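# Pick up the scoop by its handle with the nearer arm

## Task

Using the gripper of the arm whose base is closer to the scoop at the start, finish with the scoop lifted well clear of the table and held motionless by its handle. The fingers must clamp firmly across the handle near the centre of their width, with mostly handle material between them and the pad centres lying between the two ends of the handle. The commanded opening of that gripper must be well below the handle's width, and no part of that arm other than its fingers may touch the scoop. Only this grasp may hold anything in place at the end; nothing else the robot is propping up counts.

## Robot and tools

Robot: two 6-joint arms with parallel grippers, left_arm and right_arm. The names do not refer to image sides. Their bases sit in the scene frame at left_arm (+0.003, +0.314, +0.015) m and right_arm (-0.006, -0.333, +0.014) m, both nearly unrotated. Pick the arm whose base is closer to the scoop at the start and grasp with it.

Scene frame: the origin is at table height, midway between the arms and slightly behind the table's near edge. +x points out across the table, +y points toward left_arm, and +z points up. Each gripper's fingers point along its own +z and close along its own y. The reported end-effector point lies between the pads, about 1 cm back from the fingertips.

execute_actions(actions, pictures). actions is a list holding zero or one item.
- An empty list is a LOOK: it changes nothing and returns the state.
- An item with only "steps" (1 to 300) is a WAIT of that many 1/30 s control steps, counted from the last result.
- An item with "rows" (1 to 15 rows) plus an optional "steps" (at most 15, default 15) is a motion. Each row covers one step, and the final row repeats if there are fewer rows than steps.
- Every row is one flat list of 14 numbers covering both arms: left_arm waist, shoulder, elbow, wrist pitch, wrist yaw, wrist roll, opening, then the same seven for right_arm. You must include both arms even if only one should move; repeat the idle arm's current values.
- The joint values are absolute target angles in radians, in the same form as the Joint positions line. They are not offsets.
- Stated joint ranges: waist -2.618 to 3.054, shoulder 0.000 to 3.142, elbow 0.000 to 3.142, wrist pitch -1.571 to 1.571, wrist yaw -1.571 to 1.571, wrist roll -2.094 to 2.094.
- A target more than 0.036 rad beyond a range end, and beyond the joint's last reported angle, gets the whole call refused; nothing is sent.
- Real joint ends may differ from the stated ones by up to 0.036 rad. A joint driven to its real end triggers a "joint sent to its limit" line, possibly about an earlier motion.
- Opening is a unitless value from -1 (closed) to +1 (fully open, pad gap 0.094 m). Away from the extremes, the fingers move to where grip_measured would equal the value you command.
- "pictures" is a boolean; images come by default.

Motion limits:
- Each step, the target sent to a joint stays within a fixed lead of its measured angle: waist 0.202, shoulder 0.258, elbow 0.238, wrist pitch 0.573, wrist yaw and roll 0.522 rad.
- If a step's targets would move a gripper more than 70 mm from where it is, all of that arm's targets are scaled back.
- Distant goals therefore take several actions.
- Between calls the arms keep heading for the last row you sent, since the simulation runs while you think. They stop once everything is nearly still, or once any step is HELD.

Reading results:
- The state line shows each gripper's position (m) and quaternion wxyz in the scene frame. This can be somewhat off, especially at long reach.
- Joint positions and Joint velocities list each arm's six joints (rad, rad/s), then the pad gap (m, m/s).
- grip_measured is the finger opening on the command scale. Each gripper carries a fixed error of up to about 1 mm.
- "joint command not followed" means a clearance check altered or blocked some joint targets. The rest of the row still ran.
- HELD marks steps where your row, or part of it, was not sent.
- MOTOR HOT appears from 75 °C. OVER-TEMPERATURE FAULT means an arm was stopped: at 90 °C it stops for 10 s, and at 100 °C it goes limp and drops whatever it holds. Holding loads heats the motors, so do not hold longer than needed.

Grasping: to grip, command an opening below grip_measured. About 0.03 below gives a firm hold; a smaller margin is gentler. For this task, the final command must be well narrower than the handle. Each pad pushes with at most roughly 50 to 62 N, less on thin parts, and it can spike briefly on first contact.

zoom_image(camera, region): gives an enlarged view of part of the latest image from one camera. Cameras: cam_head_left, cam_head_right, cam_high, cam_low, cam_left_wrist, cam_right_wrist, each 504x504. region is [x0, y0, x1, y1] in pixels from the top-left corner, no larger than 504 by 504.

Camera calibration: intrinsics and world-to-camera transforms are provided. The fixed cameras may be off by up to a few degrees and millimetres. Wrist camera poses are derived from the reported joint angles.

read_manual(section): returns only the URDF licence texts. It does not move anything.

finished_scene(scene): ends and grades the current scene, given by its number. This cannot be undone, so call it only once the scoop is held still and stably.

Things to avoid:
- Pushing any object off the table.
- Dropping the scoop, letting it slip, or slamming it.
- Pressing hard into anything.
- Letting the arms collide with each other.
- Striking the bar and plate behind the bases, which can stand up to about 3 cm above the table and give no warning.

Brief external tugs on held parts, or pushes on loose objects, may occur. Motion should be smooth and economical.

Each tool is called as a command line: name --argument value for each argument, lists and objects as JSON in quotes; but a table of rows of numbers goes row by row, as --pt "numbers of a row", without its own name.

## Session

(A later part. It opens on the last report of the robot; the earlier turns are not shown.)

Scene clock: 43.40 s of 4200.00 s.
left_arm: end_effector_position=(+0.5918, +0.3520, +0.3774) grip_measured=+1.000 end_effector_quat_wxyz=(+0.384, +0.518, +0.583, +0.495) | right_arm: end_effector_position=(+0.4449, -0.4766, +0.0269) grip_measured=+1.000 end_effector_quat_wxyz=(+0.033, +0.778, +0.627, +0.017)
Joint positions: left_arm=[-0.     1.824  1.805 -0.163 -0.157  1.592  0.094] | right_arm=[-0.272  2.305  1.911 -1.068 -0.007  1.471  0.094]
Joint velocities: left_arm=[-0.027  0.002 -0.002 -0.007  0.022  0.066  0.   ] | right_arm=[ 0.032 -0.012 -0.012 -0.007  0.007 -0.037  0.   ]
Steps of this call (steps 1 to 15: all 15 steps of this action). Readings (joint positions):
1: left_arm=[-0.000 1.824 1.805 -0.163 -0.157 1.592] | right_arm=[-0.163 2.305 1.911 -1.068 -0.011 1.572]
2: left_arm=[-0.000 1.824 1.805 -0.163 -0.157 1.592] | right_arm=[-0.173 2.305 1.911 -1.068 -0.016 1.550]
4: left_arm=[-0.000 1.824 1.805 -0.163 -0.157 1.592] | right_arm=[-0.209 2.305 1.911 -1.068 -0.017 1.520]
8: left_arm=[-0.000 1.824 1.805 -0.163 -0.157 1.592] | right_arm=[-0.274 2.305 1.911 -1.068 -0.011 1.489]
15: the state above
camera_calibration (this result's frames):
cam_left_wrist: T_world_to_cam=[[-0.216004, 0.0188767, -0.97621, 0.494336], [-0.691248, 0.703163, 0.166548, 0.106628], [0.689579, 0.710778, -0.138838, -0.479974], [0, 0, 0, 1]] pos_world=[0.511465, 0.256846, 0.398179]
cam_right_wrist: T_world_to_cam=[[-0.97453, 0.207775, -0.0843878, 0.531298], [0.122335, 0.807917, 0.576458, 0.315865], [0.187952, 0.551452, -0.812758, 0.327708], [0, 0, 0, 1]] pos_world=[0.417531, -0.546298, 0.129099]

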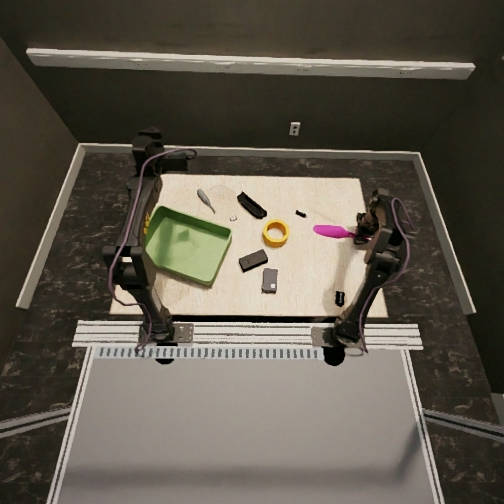

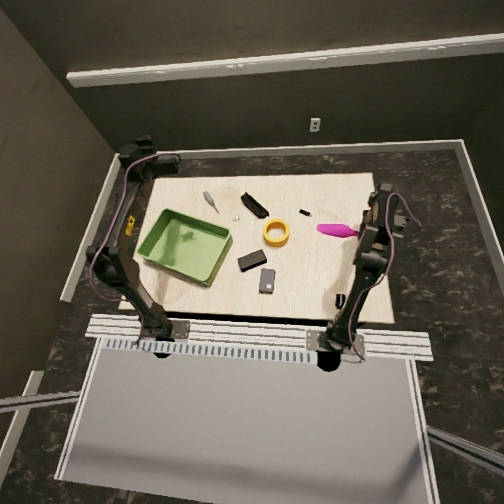

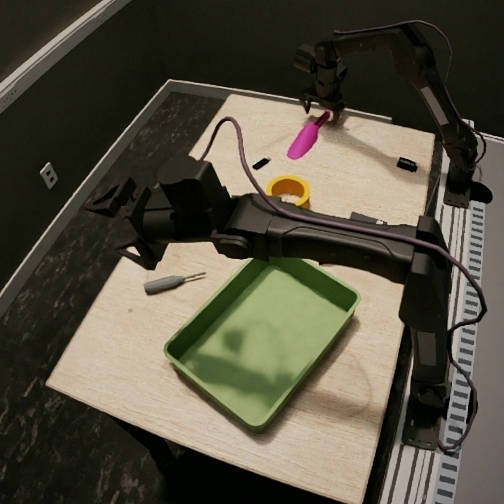

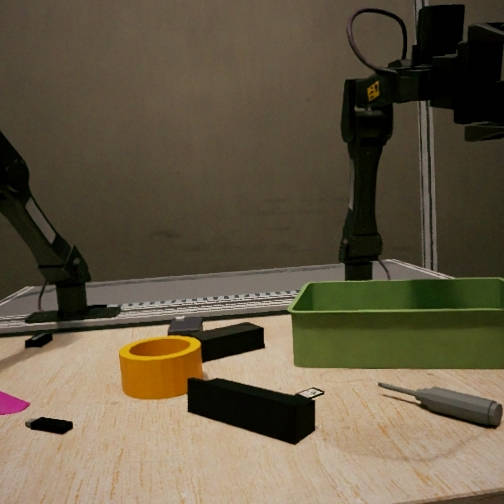

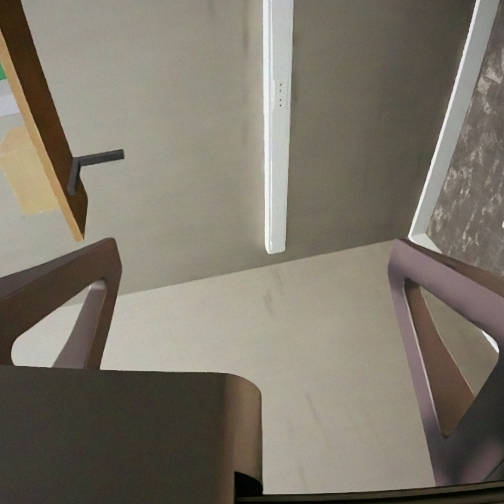

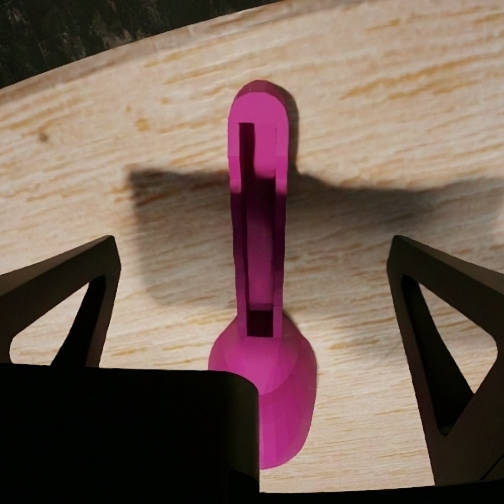

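execute_actions --actions '[{"rows":[[0,1.8,1.8,-0.159,-0.153,1.592,1,-0.265,2.335,1.92,-1.05,0,1.46,0.2]]}]' --pictures false

execute_actions --actions '[{"rows":[[0,1.8,1.8,-0.159,-0.153,1.592,1,-0.265,2.335,1.92,-1.05,0,1.46,-0.9]]}]' --pictures false

execute_actions --actions '[{"rows":[[0,1.8,1.8,-0.159,-0.153,1.592,1,-0.265,2.15,1.92,-1.15,0,1.46,-0.9]]}]' --pictures false

execute_actions --actions '[{"rows":[[0,1.8,1.8,-0.159,-0.153,1.592,1,-0.265,1.95,1.92,-1.3,0,1.46,-0.9]]}]' --pictures false

execute_actions --actions '[{"steps":30}]'

Scene clock: 52.73 s of 4200.00 s.
left_arm: end_effector_position=(+0.5918, +0.3520, +0.3774) grip_measured=+1.000 end_effector_quat_wxyz=(+0.384, +0.518, +0.583, +0.495) | right_arm: end_effector_position=(+0.4461, -0.4764, +0.0148) grip_measured=+0.202 end_effector_quat_wxyz=(+0.028, +0.776, +0.630, +0.014)
Joint positions: left_arm=[-0.     1.824  1.805 -0.163 -0.157  1.592  0.094] | right_arm=[-0.27   2.333  1.911 -1.051 -0.007  1.467  0.056]
Joint velocities: left_arm=[ 0.012  0.002  0.002 -0.037  0.007 -0.022  0.   ] | right_arm=[-0.002  0.007 -0.012 -0.022 -0.037  0.051 -0.   ]
Steps of this call (steps 1 to 15: the robot went on to your last target; steps 16 to 90: nothing new was sent; then 5.83 s passed at rest; steps 91 to 105: all 15 steps of this action). Readings (joint positions):
91: left_arm=[-0.000 1.824 1.805 -0.163 -0.157 1.592] | right_arm=[-0.270 2.307 1.911 -1.067 -0.007 1.467]
92: left_arm=[-0.000 1.824 1.805 -0.163 -0.157 1.592] | right_arm=[-0.270 2.310 1.911 -1.063 -0.007 1.467]
94: left_arm=[-0.000 1.824 1.805 -0.163 -0.157 1.592] | right_arm=[-0.270 2.318 1.911 -1.057 -0.007 1.467]
98: left_arm=[-0.000 1.824 1.805 -0.163 -0.157 1.592] | right_arm=[-0.270 2.332 1.911 -1.054 -0.007 1.467]
105: the state above

Scene clock: 53.23 s of 4200.00 s.
left_arm: end_effector_position=(+0.5918, +0.3520, +0.3774) grip_measured=+1.000 end_effector_quat_wxyz=(+0.384, +0.518, +0.583, +0.495) | right_arm: end_effector_position=(+0.4469, -0.4765, +0.0149) grip_measured=-0.657 end_effector_quat_wxyz=(+0.029, +0.776, +0.630, +0.016)
Joint positions: left_arm=[-0.     1.824  1.805 -0.163 -0.157  1.592  0.094] | right_arm=[-0.27   2.333  1.911 -1.048 -0.009  1.465  0.016]
Joint velocities: left_arm=[ 0.007 -0.012 -0.007  0.022 -0.037  0.037  0.   ] | right_arm=[ 0.002  0.012 -0.017  0.095 -0.051  0.022 -0.   ]
Steps of this call (steps 1 to 15: all 15 steps of this action). Readings (joint positions):
1: left_arm=[-0.000 1.824 1.805 -0.163 -0.157 1.592] | right_arm=[-0.270 2.333 1.911 -1.051 -0.007 1.466]
2: left_arm=[-0.000 1.824 1.805 -0.163 -0.157 1.592] | right_arm=[-0.270 2.333 1.911 -1.051 -0.007 1.466]
4: left_arm=[-0.000 1.824 1.805 -0.163 -0.157 1.592] | right_arm=[-0.270 2.333 1.911 -1.050 -0.008 1.467]
8: left_arm=[-0.000 1.824 1.805 -0.163 -0.157 1.592] | right_arm=[-0.270 2.333 1.911 -1.048 -0.009 1.465]
15: the state above

Scene clock: 53.73 s of 4200.00 s.
left_arm: end_effector_position=(+0.5918, +0.3520, +0.3774) grip_measured=+1.000 end_effector_quat_wxyz=(+0.384, +0.518, +0.583, +0.495) | right_arm: end_effector_position=(+0.4423, -0.4738, +0.0944) grip_measured=-0.657 end_effector_quat_wxyz=(+0.074, +0.773, +0.629, +0.045)
Joint positions: left_arm=[-0.     1.824  1.805 -0.163 -0.157  1.592  0.094] | right_arm=[-0.27   2.148  1.905 -1.121 -0.009  1.465  0.016]
Joint velocities: left_arm=[-0.002 -0.002 -0.007  0.022 -0.007 -0.007  0.   ] | right_arm=[ 0.002  0.11  -0.007  0.022  0.037  0.022 -0.001]
Steps of this call (steps 1 to 15: all 15 steps of this action). Readings (joint positions):
1: left_arm=[-0.000 1.824 1.805 -0.163 -0.157 1.592] | right_arm=[-0.270 2.321 1.909 -1.051 -0.009 1.465]
2: left_arm=[-0.000 1.824 1.805 -0.163 -0.157 1.592] | right_arm=[-0.270 2.304 1.906 -1.066 -0.009 1.465]
4: left_arm=[-0.000 1.824 1.805 -0.163 -0.157 1.592] | right_arm=[-0.270 2.247 1.905 -1.094 -0.009 1.465]
8: left_arm=[-0.000 1.824 1.805 -0.163 -0.157 1.592] | right_arm=[-0.270 2.141 1.905 -1.106 -0.009 1.465]
15: the state above

Scene clock: 54.23 s of 4200.00 s.
left_arm: end_effector_position=(+0.5918, +0.3520, +0.3774) grip_measured=+1.000 end_effector_quat_wxyz=(+0.384, +0.518, +0.583, +0.495) | right_arm: end_effector_position=(+0.4085, -0.4616, +0.1748) grip_measured=-0.657 end_effector_quat_wxyz=(+0.097, +0.770, +0.627, +0.060)
Joint positions: left_arm=[-0.     1.824  1.805 -0.163 -0.157  1.592  0.094] | right_arm=[-0.27   1.947  1.91  -1.271 -0.009  1.465  0.016]
Joint velocities: left_arm=[0.002 0.012 0.007 0.095 0.007 0.007 0.   ] | right_arm=[ 0.002  0.129 -0.012  0.037  0.007 -0.007 -0.001]
Steps of this call (steps 1 to 15: all 15 steps of this action). Readings (joint positions):
1: left_arm=[-0.000 1.824 1.805 -0.163 -0.157 1.592] | right_arm=[-0.270 2.140 1.904 -1.129 -0.009 1.465]
2: left_arm=[-0.000 1.824 1.805 -0.163 -0.157 1.592] | right_arm=[-0.270 2.126 1.902 -1.151 -0.009 1.465]
4: left_arm=[-0.000 1.824 1.805 -0.163 -0.157 1.592] | right_arm=[-0.270 2.070 1.901 -1.195 -0.009 1.465]
8: left_arm=[-0.000 1.824 1.805 -0.163 -0.157 1.592] | right_arm=[-0.270 1.949 1.904 -1.243 -0.009 1.465]
15: the state above

Scene clock: 55.23 s of 4200.00 s.
left_arm: end_effector_position=(+0.5918, +0.3520, +0.3774) grip_measured=+1.000 end_effector_quat_wxyz=(+0.384, +0.518, +0.583, +0.495) | right_arm: end_effector_position=(+0.4073, -0.4612, +0.1715) grip_measured=-0.657 end_effector_quat_wxyz=(+0.092, +0.771, +0.628, +0.056)
Joint positions: left_arm=[-0.     1.824  1.805 -0.163 -0.157  1.592  0.094] | right_arm=[-0.27   1.954  1.91  -1.277 -0.009  1.465  0.016]
Joint velocities: left_arm=[-0.007 -0.007 -0.007  0.007 -0.037 -0.007  0.   ] | right_arm=[-0.017 -0.012 -0.017  0.022  0.037 -0.007 -0.   ]
Steps of this call (steps 1 to 15: the robot went on to your last target; steps 16 to 30: nothing new was sent). Readings (joint positions):
1: left_arm=[-0.000 1.824 1.805 -0.163 -0.157 1.592] | right_arm=[-0.270 1.951 1.910 -1.272 -0.009 1.465]
2: left_arm=[-0.000 1.824 1.805 -0.163 -0.157 1.592] | right_arm=[-0.270 1.953 1.910 -1.273 -0.009 1.465]
4: left_arm=[-0.000 1.824 1.805 -0.163 -0.157 1.592] | right_arm=[-0.270 1.954 1.910 -1.275 -0.009 1.465]
8: left_arm=[-0.000 1.824 1.805 -0.163 -0.157 1.592] | right_arm=[-0.270 1.954 1.910 -1.276 -0.009 1.465]
30: the state above
All arms were judged still, so your last target was given up. Only a new action makes them travel on or press farther. Fingers that are still opening or closing keep moving.
camera_calibration (this result's frames):
cam_left_wrist: T_world_to_cam=[[-0.216004, 0.0188767, -0.97621, 0.494336], [-0.691248, 0.703163, 0.166548, 0.106628], [0.689579, 0.710778, -0.138838, -0.479974], [0, 0, 0, 1]] pos_world=[0.511465, 0.256846, 0.398179]
cam_right_wrist: T_world_to_cam=[[-0.955882, 0.190917, -0.223249, 0.512068], [0.0375108, 0.833105, 0.551842, 0.275092], [0.291346, 0.519121, -0.803511, 0.385178], [0, 0, 0, 1]] pos_world=[0.366938, -0.526898, 0.272006]

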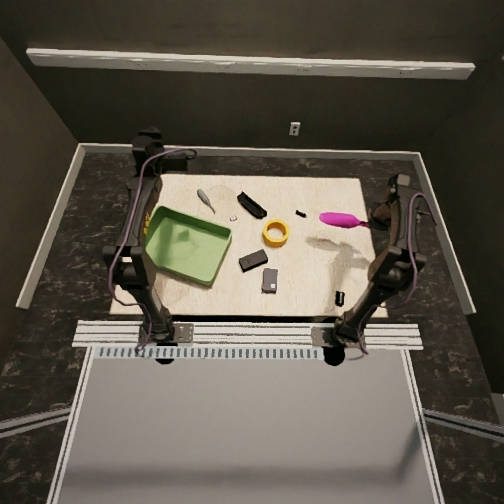

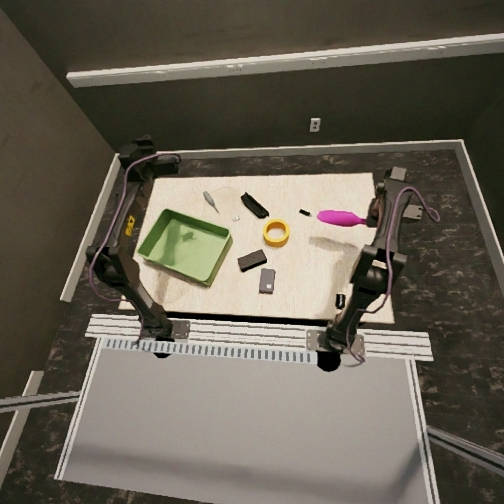

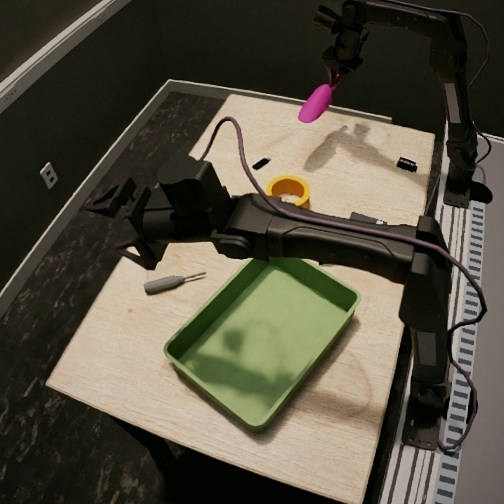

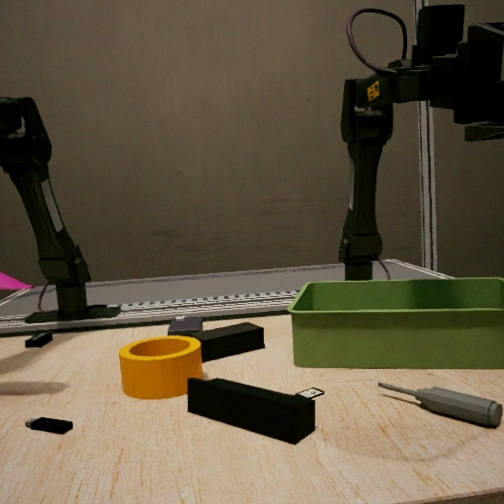

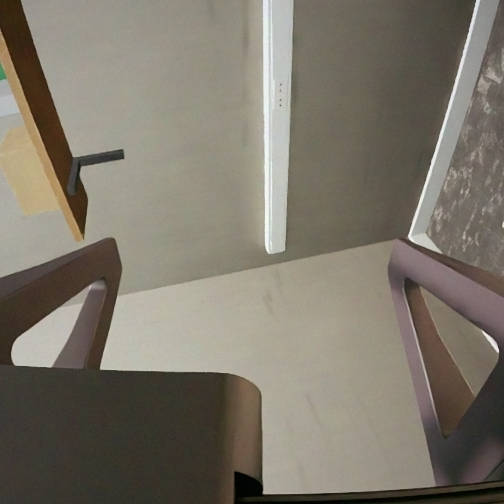

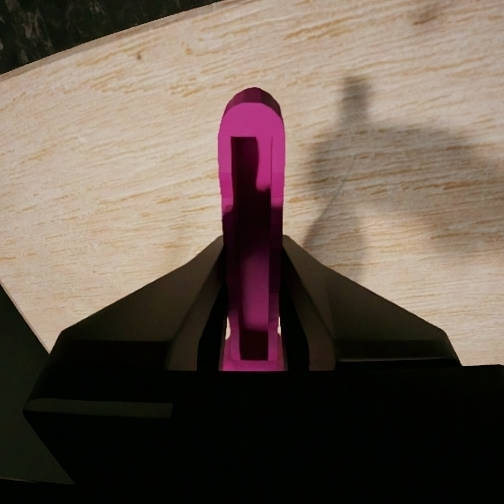

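finished_scene --scene 1

The scene is finished: the task was done.


## Next scene

The same job, from a new start.

execute_actions --actions '[]'

Scene clock: 0.00 s of 4200.00 s.
left_arm: end_effector_position=(+0.0973, -0.1569, +0.3213) grip_measured=+1.000 end_effector_quat_wxyz=(+0.700, +0.665, +0.168, -0.200) | right_arm: end_effector_position=(+0.3016, -0.1641, +0.3629) grip_measured=+1.000 end_effector_quat_wxyz=(+0.085, +0.366, +0.835, +0.402)
Joint positions: left_arm=[-1.303  1.477  0.895  0.653  0.322  1.062  0.094] | right_arm=[ 0.307  1.376  1.766 -1.208 -0.488  1.274  0.094]
Joint velocities: left_arm=[-0.012 -0.012  0.002 -0.051 -0.022 -0.022  0.   ] | right_arm=[ 0.012  0.012 -0.002  0.095 -0.081 -0.007  0.   ]
camera_calibration (this result's frames):
cam_left_wrist: T_world_to_cam=[[-0.510431, -0.0423873, -0.858873, 0.323728], [0.719564, 0.525818, -0.45359, 0.166184], [0.470837, -0.849541, -0.237893, 0.0231796], [0, 0, 0, 1]] pos_world=[0.0347473, -0.0539684, 0.358935]
cam_right_wrist: T_world_to_cam=[[-0.535654, -0.404525, -0.741238, 0.360541], [-0.841729, 0.185527, 0.507023, 0.101023], [-0.0675842, 0.895511, -0.439879, 0.453587], [0, 0, 0, 1]] pos_world=[0.308815, -0.279087, 0.415549]

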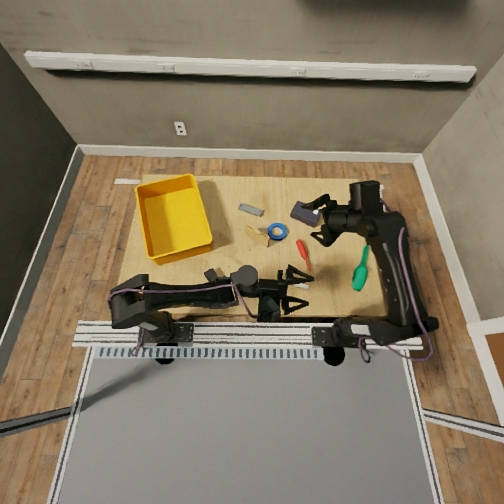

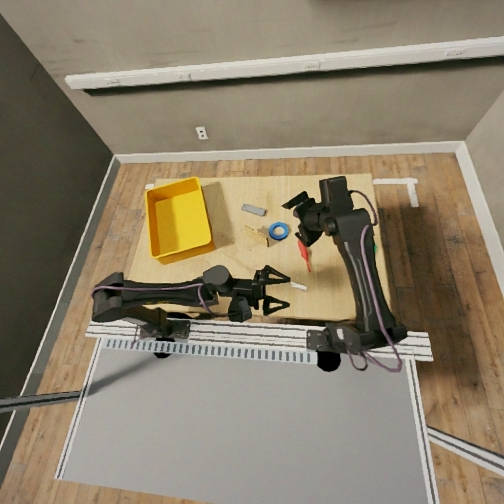

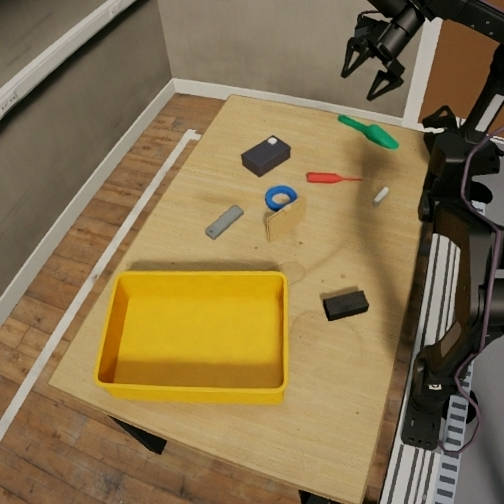

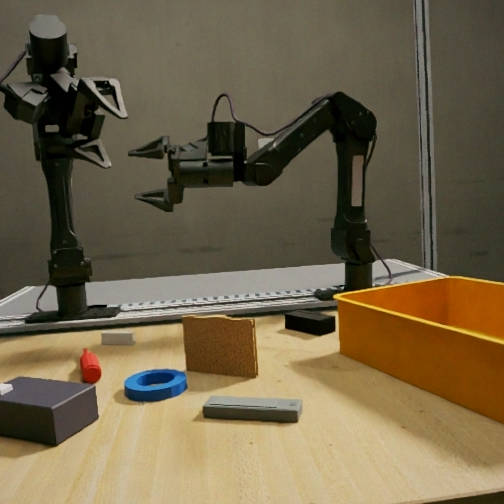

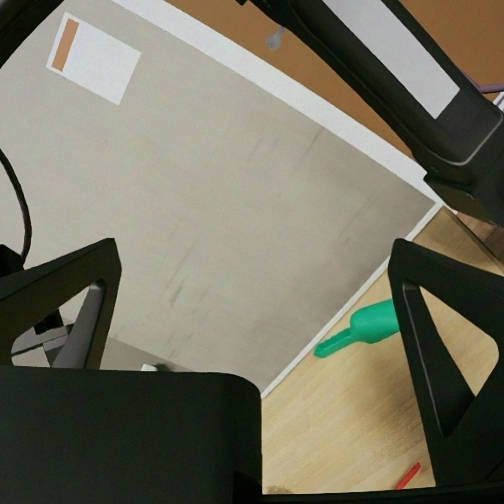

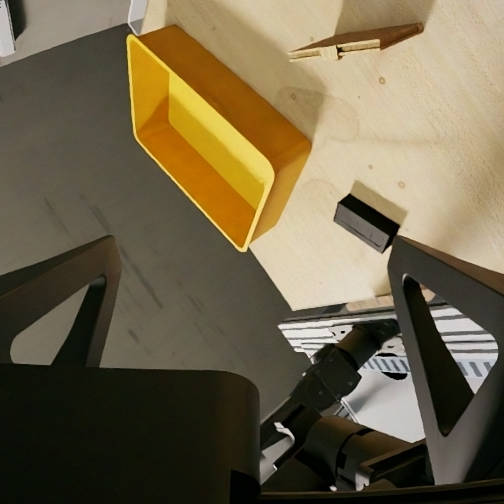

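execute_actions --actions '[{"rows":[[-1.303,1.477,0.895,0.653,0.322,1.062,1,-0.39,1.7,1.6,-1.2,0,-0.08,1]]}]' --pictures false

execute_actions --actions '[{"steps":15}]' --pictures false

execute_actions --actions '[{"rows":[[-1.303,1.477,0.895,0.653,0.322,1.062,1,-0.39,1.953,1.488,-1.035,0,-0.08,1]]}]' --pictures false

execute_actions --actions '[{"steps":15}]'

Scene clock: 6.00 s of 4200.00 s.
left_arm: end_effector_position=(+0.0973, -0.1569, +0.3213) grip_measured=+1.000 end_effector_quat_wxyz=(+0.700, +0.665, +0.168, -0.200) | right_arm: end_effector_position=(+0.3715, -0.3966, +0.1728) grip_measured=+1.000 end_effector_quat_wxyz=(+0.108, +0.334, +0.934, +0.064)
Joint positions: left_arm=[-1.303  1.477  0.895  0.653  0.322  1.062  0.094] | right_arm=[-0.185  1.729  1.613 -1.19  -0.112  0.473  0.094]
Joint velocities: left_arm=[ 0.007 -0.007  0.022  0.007  0.022  0.066  0.   ] | right_arm=[-1.619  0.222 -0.159 -0.037  0.564 -2.396  0.   ]
Steps of this call (steps 1 to 90: nothing new was sent; then 2.50 s passed at rest; steps 91 to 105: all 15 steps of this action). Readings (joint positions):
91: left_arm=[-1.303 1.477 0.895 0.653 0.322 1.062] | right_arm=[0.301 1.382 1.763 -1.208 -0.471 1.246]
92: left_arm=[-1.303 1.477 0.895 0.653 0.322 1.062] | right_arm=[0.283 1.393 1.759 -1.206 -0.443 1.210]
94: left_arm=[-1.303 1.477 0.895 0.653 0.322 1.062] | right_arm=[0.236 1.435 1.742 -1.203 -0.386 1.138]
98: left_arm=[-1.303 1.477 0.895 0.653 0.322 1.062] | right_arm=[0.128 1.565 1.696 -1.195 -0.279 0.968]
105: the state above

Scene clock: 6.50 s of 4200.00 s.
left_arm: end_effector_position=(+0.0973, -0.1569, +0.3213) grip_measured=+1.000 end_effector_quat_wxyz=(+0.700, +0.665, +0.168, -0.200) | right_arm: end_effector_position=(+0.3413, -0.4889, +0.1726) grip_measured=+1.000 end_effector_quat_wxyz=(+0.111, +0.188, +0.975, -0.033)
Joint positions: left_arm=[-1.303  1.477  0.895  0.653  0.322  1.062  0.094] | right_arm=[-0.394  1.725  1.607 -1.189 -0.008 -0.053  0.094]
Joint velocities: left_arm=[ 0.002  0.012 -0.007 -0.051 -0.066 -0.051  0.   ] | right_arm=[ 0.002  0.007  0.002 -0.037 -0.022 -0.168  0.   ]
Steps of this call (steps 1 to 15: the robot went on to your last target). Readings (joint positions):
1: left_arm=[-1.303 1.477 0.895 0.653 0.322 1.062] | right_arm=[-0.243 1.734 1.609 -1.190 -0.096 0.387]
2: left_arm=[-1.303 1.477 0.895 0.653 0.322 1.062] | right_arm=[-0.301 1.735 1.607 -1.190 -0.078 0.300]
4: left_arm=[-1.303 1.477 0.895 0.653 0.322 1.062] | right_arm=[-0.390 1.732 1.607 -1.189 -0.041 0.166]
8: left_arm=[-1.303 1.477 0.895 0.653 0.322 1.062] | right_arm=[-0.413 1.726 1.607 -1.189 -0.009 0.026]
15: the state above

Scene clock: 7.00 s of 4200.00 s.
left_arm: end_effector_position=(+0.0973, -0.1569, +0.3213) grip_measured=+1.000 end_effector_quat_wxyz=(+0.700, +0.665, +0.168, -0.200) | right_arm: end_effector_position=(+0.3344, -0.4884, +0.0505) grip_measured=+1.000 end_effector_quat_wxyz=(-0.008, +0.181, +0.983, -0.004)
Joint positions: left_arm=[-1.303  1.477  0.895  0.653  0.322  1.062  0.094] | right_arm=[-0.394  1.979  1.48  -1.054 -0.007 -0.072  0.094]
Joint velocities: left_arm=[ 0.007  0.002  0.007 -0.022 -0.037 -0.037  0.   ] | right_arm=[ 0.012 -0.168  0.007  0.066 -0.007 -0.037  0.   ]
Steps of this call (steps 1 to 15: all 15 steps of this action). Readings (joint positions):
1: left_arm=[-1.303 1.477 0.895 0.653 0.322 1.062] | right_arm=[-0.394 1.736 1.603 -1.181 -0.008 -0.056]
2: left_arm=[-1.303 1.477 0.895 0.653 0.322 1.062] | right_arm=[-0.394 1.754 1.597 -1.163 -0.008 -0.058]
4: left_arm=[-1.303 1.477 0.895 0.653 0.322 1.062] | right_arm=[-0.394 1.822 1.573 -1.121 -0.008 -0.062]
8: left_arm=[-1.303 1.477 0.895 0.653 0.322 1.062] | right_arm=[-0.394 1.970 1.503 -1.065 -0.007 -0.069]
15: the state above

Scene clock: 7.50 s of 4200.00 s.
left_arm: end_effector_position=(+0.0973, -0.1569, +0.3213) grip_measured=+1.000 end_effector_quat_wxyz=(+0.700, +0.665, +0.168, -0.200) | right_arm: end_effector_position=(+0.3362, -0.4892, +0.0531) grip_measured=+1.000 end_effector_quat_wxyz=(-0.001, +0.181, +0.984, -0.006)
Joint positions: left_arm=[-1.303  1.477  0.895  0.653  0.322  1.062  0.094] | right_arm=[-0.394  1.971  1.48  -1.048 -0.007 -0.074  0.094]
Joint velocities: left_arm=[-0.002  0.017 -0.002  0.051 -0.051  0.037  0.   ] | right_arm=[ 0.007 -0.007  0.017  0.022 -0.081 -0.007  0.   ]
Steps of this call (steps 1 to 15: the robot went on to your last target). Readings (joint positions):
1: left_arm=[-1.303 1.477 0.895 0.653 0.322 1.062] | right_arm=[-0.394 1.975 1.480 -1.052 -0.007 -0.073]
2: left_arm=[-1.303 1.477 0.895 0.653 0.322 1.062] | right_arm=[-0.394 1.972 1.480 -1.051 -0.007 -0.073]
4: left_arm=[-1.303 1.477 0.895 0.653 0.322 1.062] | right_arm=[-0.394 1.971 1.480 -1.049 -0.007 -0.073]
8: left_arm=[-1.303 1.477 0.895 0.653 0.322 1.062] | right_arm=[-0.394 1.971 1.480 -1.049 -0.007 -0.073]
15: the state above
All arms were judged still, so your last target was given up. Only a new action makes them travel on or press farther. Fingers that are still opening or closing keep moving.
camera_calibration (this result's frames):
cam_left_wrist: T_world_to_cam=[[-0.510431, -0.0423873, -0.858873, 0.323728], [0.719564, 0.525818, -0.45359, 0.166184], [0.470837, -0.849541, -0.237893, 0.0231796], [0, 0, 0, 1]] pos_world=[0.0347473, -0.0539684, 0.358935]
cam_right_wrist: T_world_to_cam=[[-0.352081, -0.93597, -0.0000101685, -0.343126], [-0.754986, 0.283995, 0.591052, 0.362135], [-0.553204, 0.208106, -0.806633, 0.457315], [0, 0, 0, 1]] pos_world=[0.405587, -0.51917, 0.154842]

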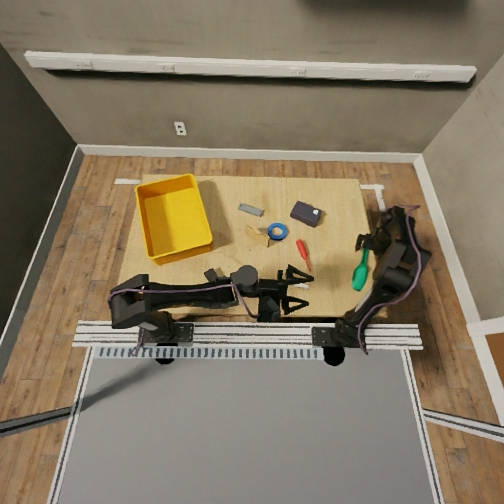

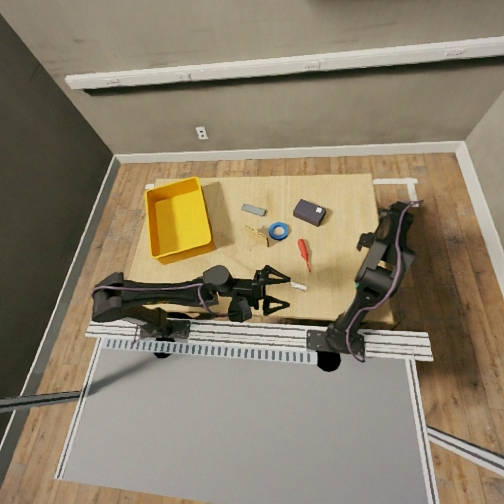

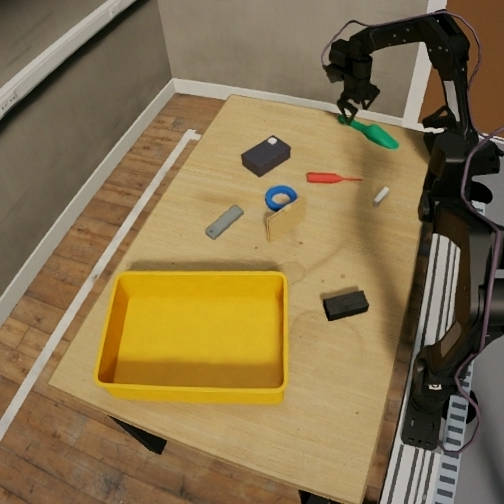

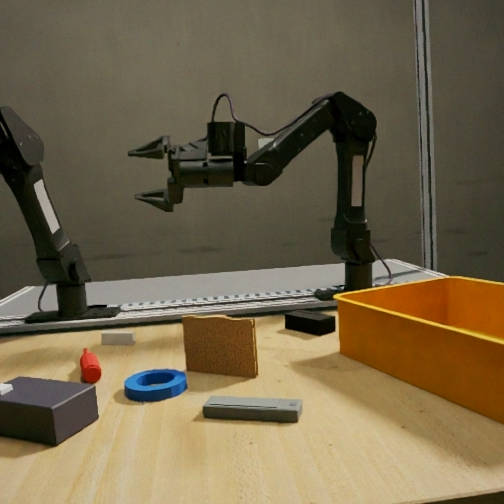

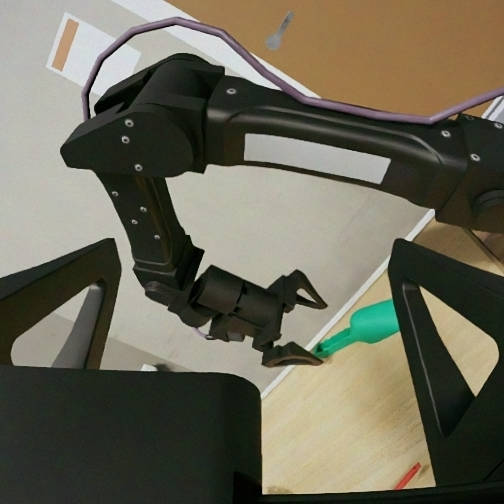

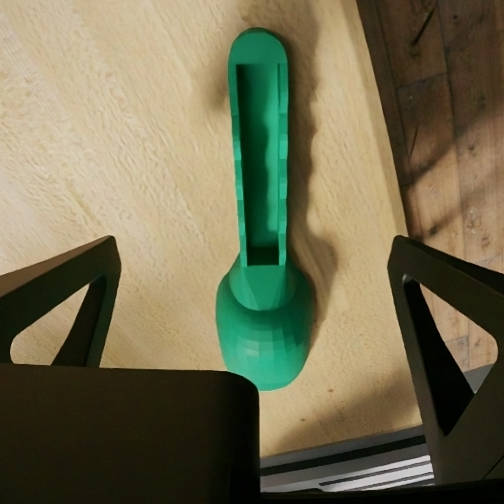

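execute_actions --actions '[{"rows":[[-1.303,1.477,0.895,0.653,0.322,1.062,1,-0.4,2.004,1.375,-0.81,0,-0.06,0.3]]}]'

Scene clock: 10.27 s of 4200.00 s.
left_arm: end_effector_position=(+0.0973, -0.1569, +0.3213) grip_measured=+1.000 end_effector_quat_wxyz=(+0.700, +0.665, +0.168, -0.200) | right_arm: end_effector_position=(+0.3529, -0.4977, +0.0175) grip_measured=+0.303 end_effector_quat_wxyz=(+0.039, +0.183, +0.982, -0.016)
Joint positions: left_arm=[-1.303  1.477  0.895  0.653  0.322  1.062  0.094] | right_arm=[-0.394  2.012  1.387 -0.831 -0.007 -0.067  0.061]
Joint velocities: left_arm=[-0.007  0.017 -0.002  0.081 -0.022 -0.022  0.   ] | right_arm=[ 0.007  0.002 -0.002  0.051  0.037 -0.007  0.001]
Steps of this call (steps 1 to 68: nothing new was sent; steps 69 to 83: all 15 steps of this action). Readings (joint positions):
69: left_arm=[-1.303 1.477 0.895 0.653 0.322 1.062] | right_arm=[-0.394 1.971 1.464 -1.017 -0.007 -0.073]
70: left_arm=[-1.303 1.477 0.895 0.653 0.322 1.062] | right_arm=[-0.394 1.970 1.444 -0.973 -0.007 -0.071]
72: left_arm=[-1.303 1.477 0.895 0.653 0.322 1.062] | right_arm=[-0.394 1.986 1.411 -0.915 -0.007 -0.069]
76: left_arm=[-1.303 1.477 0.895 0.653 0.322 1.062] | right_arm=[-0.394 2.012 1.387 -0.867 -0.007 -0.068]
83: the state above
camera_calibration (this result's frames):
cam_left_wrist: T_world_to_cam=[[-0.510431, -0.0423873, -0.858873, 0.323728], [0.719564, 0.525818, -0.45359, 0.166184], [0.470837, -0.849541, -0.237893, 0.0231796], [0, 0, 0, 1]] pos_world=[0.0347473, -0.0539684, 0.358935]
cam_right_wrist: T_world_to_cam=[[-0.357292, -0.933974, 0.00584079, -0.342484], [-0.795295, 0.307507, 0.522442, 0.425292], [-0.489743, 0.182019, -0.852655, 0.404926], [0, 0, 0, 1]] pos_world=[0.414176, -0.524356, 0.125073]

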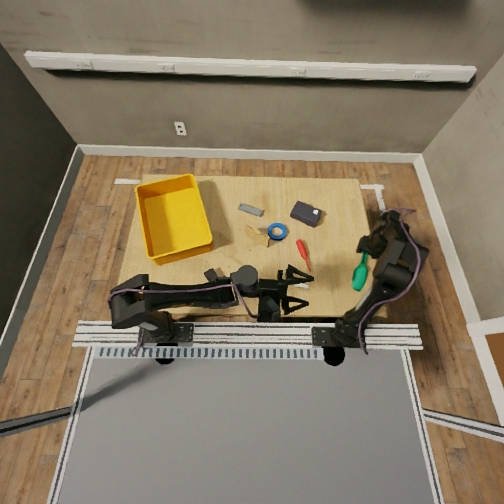

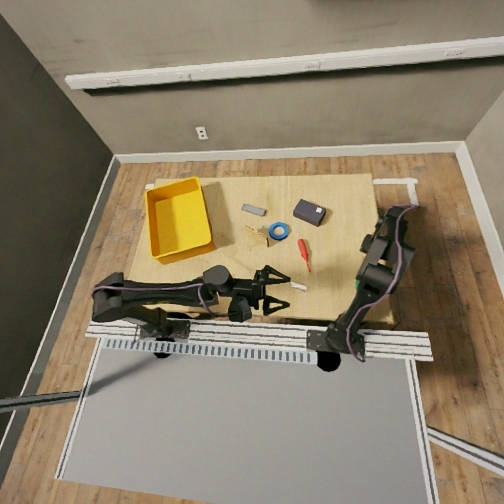

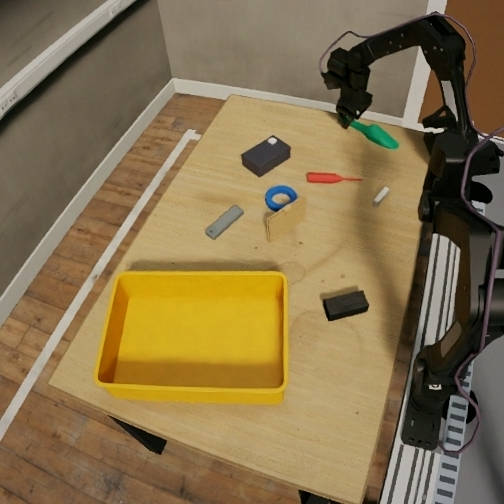

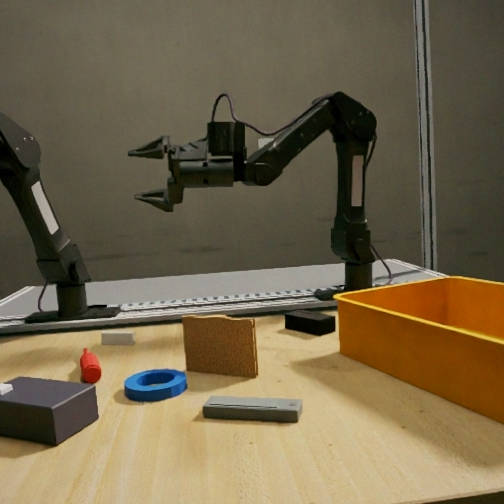

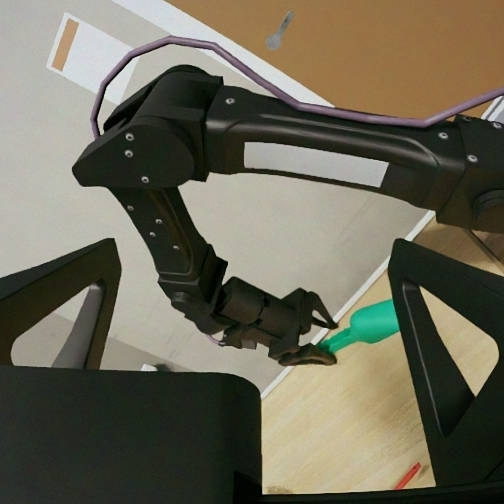

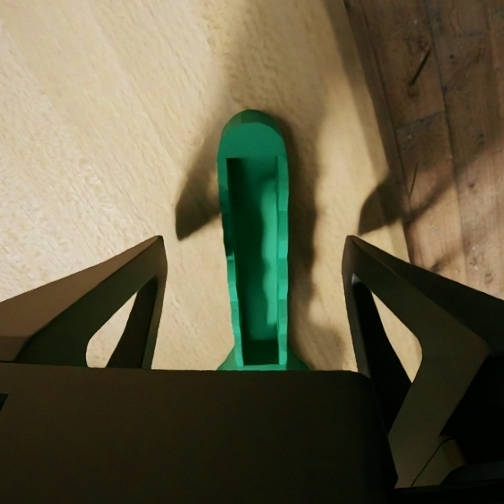

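execute_actions --actions '[{"rows":[[-1.303,1.477,0.895,0.653,0.322,1.062,1,-0.4,2.03,1.375,-0.81,0,-0.12,0.3]],"steps":10}]' --pictures false

execute_actions --actions '[{"rows":[[-1.303,1.477,0.895,0.653,0.322,1.062,1,-0.4,2.03,1.375,-0.81,0,-0.12,-0.9]]}]' --pictures false

execute_actions --actions '[{"rows":[[-1.303,1.477,0.895,0.653,0.322,1.062,1,-0.4,1.87,1.5,-1.05,0,-0.12,-0.9]]}]' --pictures false

execute_actions --actions '[{"rows":[[-1.303,1.477,0.895,0.653,0.322,1.062,1,-0.4,1.7,1.65,-1.3,0,-0.12,-0.9]]}]' --pictures false

execute_actions --actions '[{"steps":30}]'

Scene clock: 15.10 s of 4200.00 s.
left_arm: end_effector_position=(+0.0973, -0.1569, +0.3213) grip_measured=+1.000 end_effector_quat_wxyz=(+0.700, +0.665, +0.168, -0.200) | right_arm: end_effector_position=(+0.3536, -0.4981, +0.0134) grip_measured=+0.303 end_effector_quat_wxyz=(+0.037, +0.163, +0.986, -0.016)
Joint positions: left_arm=[-1.303  1.477  0.895  0.653  0.322  1.062  0.094] | right_arm=[-0.394  2.023  1.387 -0.822 -0.007 -0.109  0.061]
Joint velocities: left_arm=[ 0.007  0.012  0.002 -0.066 -0.066 -0.051  0.   ] | right_arm=[-0.002 -0.002  0.002 -0.037  0.022 -0.051  0.   ]
Steps of this call (steps 1 to 15: the robot went on to your last target; steps 16 to 90: nothing new was sent; then 1.50 s passed at rest; steps 91 to 100: all 10 steps of this action). Readings (joint positions):
91: left_arm=[-1.303 1.477 0.895 0.653 0.322 1.062] | right_arm=[-0.394 2.013 1.387 -0.823 -0.007 -0.074]
92: left_arm=[-1.303 1.477 0.895 0.653 0.322 1.062] | right_arm=[-0.394 2.014 1.387 -0.822 -0.007 -0.082]
94: left_arm=[-1.303 1.477 0.895 0.653 0.322 1.062] | right_arm=[-0.394 2.018 1.387 -0.822 -0.007 -0.093]
98: left_arm=[-1.303 1.477 0.895 0.653 0.322 1.062] | right_arm=[-0.394 2.023 1.387 -0.822 -0.007 -0.106]
100: the state above

Scene clock: 15.60 s of 4200.00 s.
left_arm: end_effector_position=(+0.0973, -0.1569, +0.3213) grip_measured=+1.000 end_effector_quat_wxyz=(+0.700, +0.665, +0.168, -0.200) | right_arm: end_effector_position=(+0.3536, -0.4982, +0.0134) grip_measured=-0.606 end_effector_quat_wxyz=(+0.037, +0.161, +0.986, -0.017)
Joint positions: left_arm=[-1.303  1.477  0.895  0.653  0.322  1.062  0.094] | right_arm=[-0.394  2.023  1.387 -0.822 -0.006 -0.112  0.019]
Joint velocities: left_arm=[-0.002 -0.012 -0.002 -0.037  0.022 -0.007  0.   ] | right_arm=[-0.007  0.017  0.012 -0.022 -0.081 -0.037 -0.001]
Steps of this call (steps 1 to 15: all 15 steps of this action). Readings (joint positions):
1: left_arm=[-1.303 1.477 0.895 0.653 0.322 1.062] | right_arm=[-0.394 2.023 1.387 -0.822 -0.007 -0.110]
2: left_arm=[-1.303 1.477 0.895 0.653 0.322 1.062] | right_arm=[-0.394 2.023 1.387 -0.822 -0.007 -0.111]
4: left_arm=[-1.303 1.477 0.895 0.653 0.322 1.062] | right_arm=[-0.394 2.023 1.387 -0.822 -0.006 -0.112]
8: left_arm=[-1.303 1.477 0.895 0.653 0.322 1.062] | right_arm=[-0.394 2.023 1.387 -0.822 -0.006 -0.112]
15: the state above

Scene clock: 16.10 s of 4200.00 s.
left_arm: end_effector_position=(+0.0973, -0.1569, +0.3213) grip_measured=+1.000 end_effector_quat_wxyz=(+0.700, +0.665, +0.168, -0.200) | right_arm: end_effector_position=(+0.3511, -0.4954, +0.0934) grip_measured=-0.606 end_effector_quat_wxyz=(+0.066, +0.160, +0.985, -0.025)
Joint positions: left_arm=[-1.303  1.477  0.895  0.653  0.322  1.062  0.094] | right_arm=[-0.394  1.868  1.49  -1.02  -0.006 -0.114  0.019]
Joint velocities: left_arm=[-0.007 -0.007 -0.007 -0.022  0.037 -0.066  0.   ] | right_arm=[ 0.002 -0.002 -0.002 -0.11  -0.007 -0.066 -0.   ]
Steps of this call (steps 1 to 15: all 15 steps of this action). Readings (joint positions):
1: left_arm=[-1.303 1.477 0.895 0.653 0.322 1.062] | right_arm=[-0.394 2.016 1.396 -0.844 -0.006 -0.112]
2: left_arm=[-1.303 1.477 0.895 0.653 0.322 1.062] | right_arm=[-0.394 2.003 1.409 -0.883 -0.006 -0.113]
4: left_arm=[-1.303 1.477 0.895 0.653 0.322 1.062] | right_arm=[-0.394 1.951 1.438 -0.944 -0.006 -0.113]
8: left_arm=[-1.303 1.477 0.895 0.653 0.322 1.062] | right_arm=[-0.394 1.867 1.486 -0.986 -0.006 -0.114]
15: the state above

Scene clock: 16.60 s of 4200.00 s.
left_arm: end_effector_position=(+0.0973, -0.1569, +0.3213) grip_measured=+1.000 end_effector_quat_wxyz=(+0.700, +0.665, +0.168, -0.200) | right_arm: end_effector_position=(+0.3293, -0.4833, +0.1883) grip_measured=-0.606 end_effector_quat_wxyz=(+0.102, +0.159, +0.981, -0.035)
Joint positions: left_arm=[-1.303  1.477  0.895  0.653  0.322  1.062  0.094] | right_arm=[-0.394  1.697  1.641 -1.267 -0.006 -0.114  0.019]
Joint velocities: left_arm=[ 0.017  0.002 -0.002 -0.066 -0.007 -0.007  0.   ] | right_arm=[-0.012  0.056  0.007 -0.095 -0.007 -0.066  0.   ]
Steps of this call (steps 1 to 15: all 15 steps of this action). Readings (joint positions):
1: left_arm=[-1.303 1.477 0.895 0.653 0.322 1.062] | right_arm=[-0.394 1.864 1.502 -1.044 -0.006 -0.114]
2: left_arm=[-1.303 1.477 0.895 0.653 0.322 1.062] | right_arm=[-0.394 1.855 1.520 -1.082 -0.006 -0.114]
4: left_arm=[-1.303 1.477 0.895 0.653 0.322 1.062] | right_arm=[-0.394 1.812 1.560 -1.144 -0.006 -0.114]
8: left_arm=[-1.303 1.477 0.895 0.653 0.322 1.062] | right_arm=[-0.394 1.708 1.630 -1.217 -0.006 -0.114]
15: the state above

Scene clock: 17.60 s of 4200.00 s.
left_arm: end_effector_position=(+0.0973, -0.1569, +0.3213) grip_measured=+1.000 end_effector_quat_wxyz=(+0.700, +0.665, +0.168, -0.200) | right_arm: end_effector_position=(+0.3267, -0.4821, +0.1868) grip_measured=-0.606 end_effector_quat_wxyz=(+0.094, +0.159, +0.982, -0.033)
Joint positions: left_arm=[-1.303  1.477  0.895  0.653  0.322  1.062  0.094] | right_arm=[-0.394  1.7    1.641 -1.28  -0.006 -0.114  0.019]
Joint velocities: left_arm=[ 0.002  0.007 -0.012 -0.007 -0.022  0.051  0.   ] | right_arm=[ 0.002  0.002 -0.002  0.022 -0.007 -0.007 -0.002]
Steps of this call (steps 1 to 30: the robot went on to your last target). Readings (joint positions):
1: left_arm=[-1.303 1.477 0.895 0.653 0.322 1.062] | right_arm=[-0.394 1.699 1.641 -1.270 -0.006 -0.114]
2: left_arm=[-1.303 1.477 0.895 0.653 0.322 1.062] | right_arm=[-0.394 1.700 1.641 -1.272 -0.006 -0.114]
4: left_arm=[-1.303 1.477 0.895 0.653 0.322 1.062] | right_arm=[-0.394 1.700 1.641 -1.276 -0.006 -0.114]
8: left_arm=[-1.303 1.477 0.895 0.653 0.322 1.062] | right_arm=[-0.394 1.700 1.641 -1.278 -0.006 -0.114]
30: the state above
All arms were judged still, so your last target was given up. Only a new action makes them travel on or press farther. Fingers that are still opening or closing keep moving.
camera_calibration (this result's frames):
cam_left_wrist: T_world_to_cam=[[-0.510431, -0.0423873, -0.858873, 0.323728], [0.719564, 0.525818, -0.45359, 0.166184], [0.470837, -0.849541, -0.237893, 0.0231796], [0, 0, 0, 1]] pos_world=[0.0347473, -0.0539684, 0.358935]
cam_right_wrist: T_world_to_cam=[[-0.313006, -0.949452, 0.0238381, -0.363561], [-0.858379, 0.293545, 0.420734, 0.344123], [-0.406464, 0.11123, -0.906871, 0.482407], [0, 0, 0, 1]] pos_world=[0.377672, -0.499857, 0.301363]

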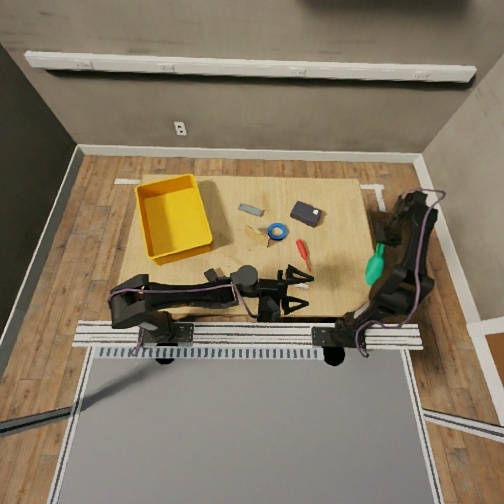

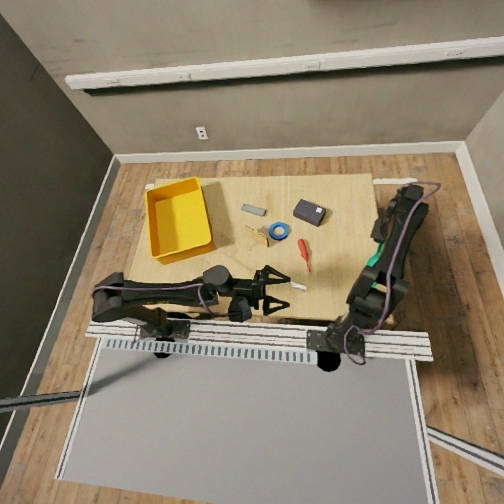

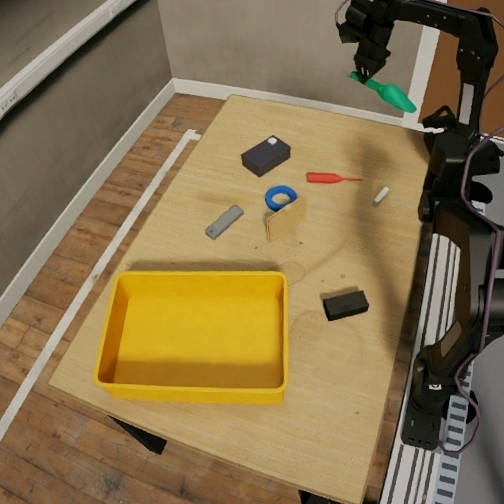

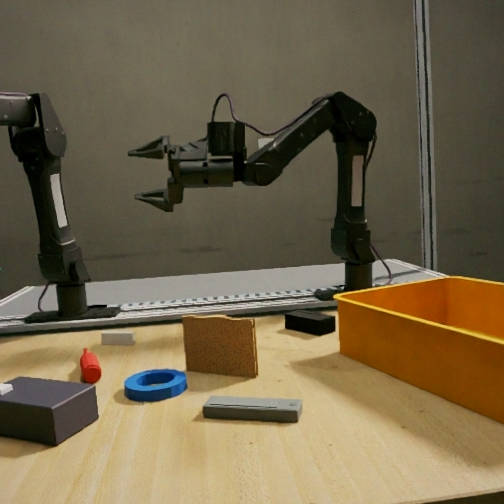

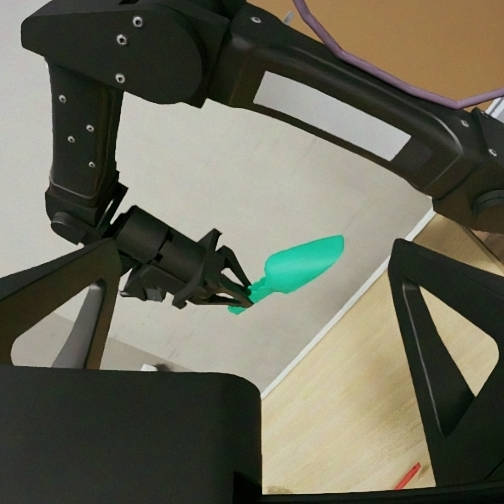

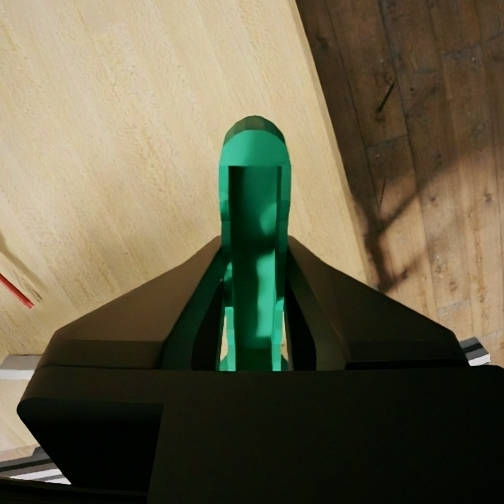

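finished_scene --scene 2

The scene is finished: the task was done.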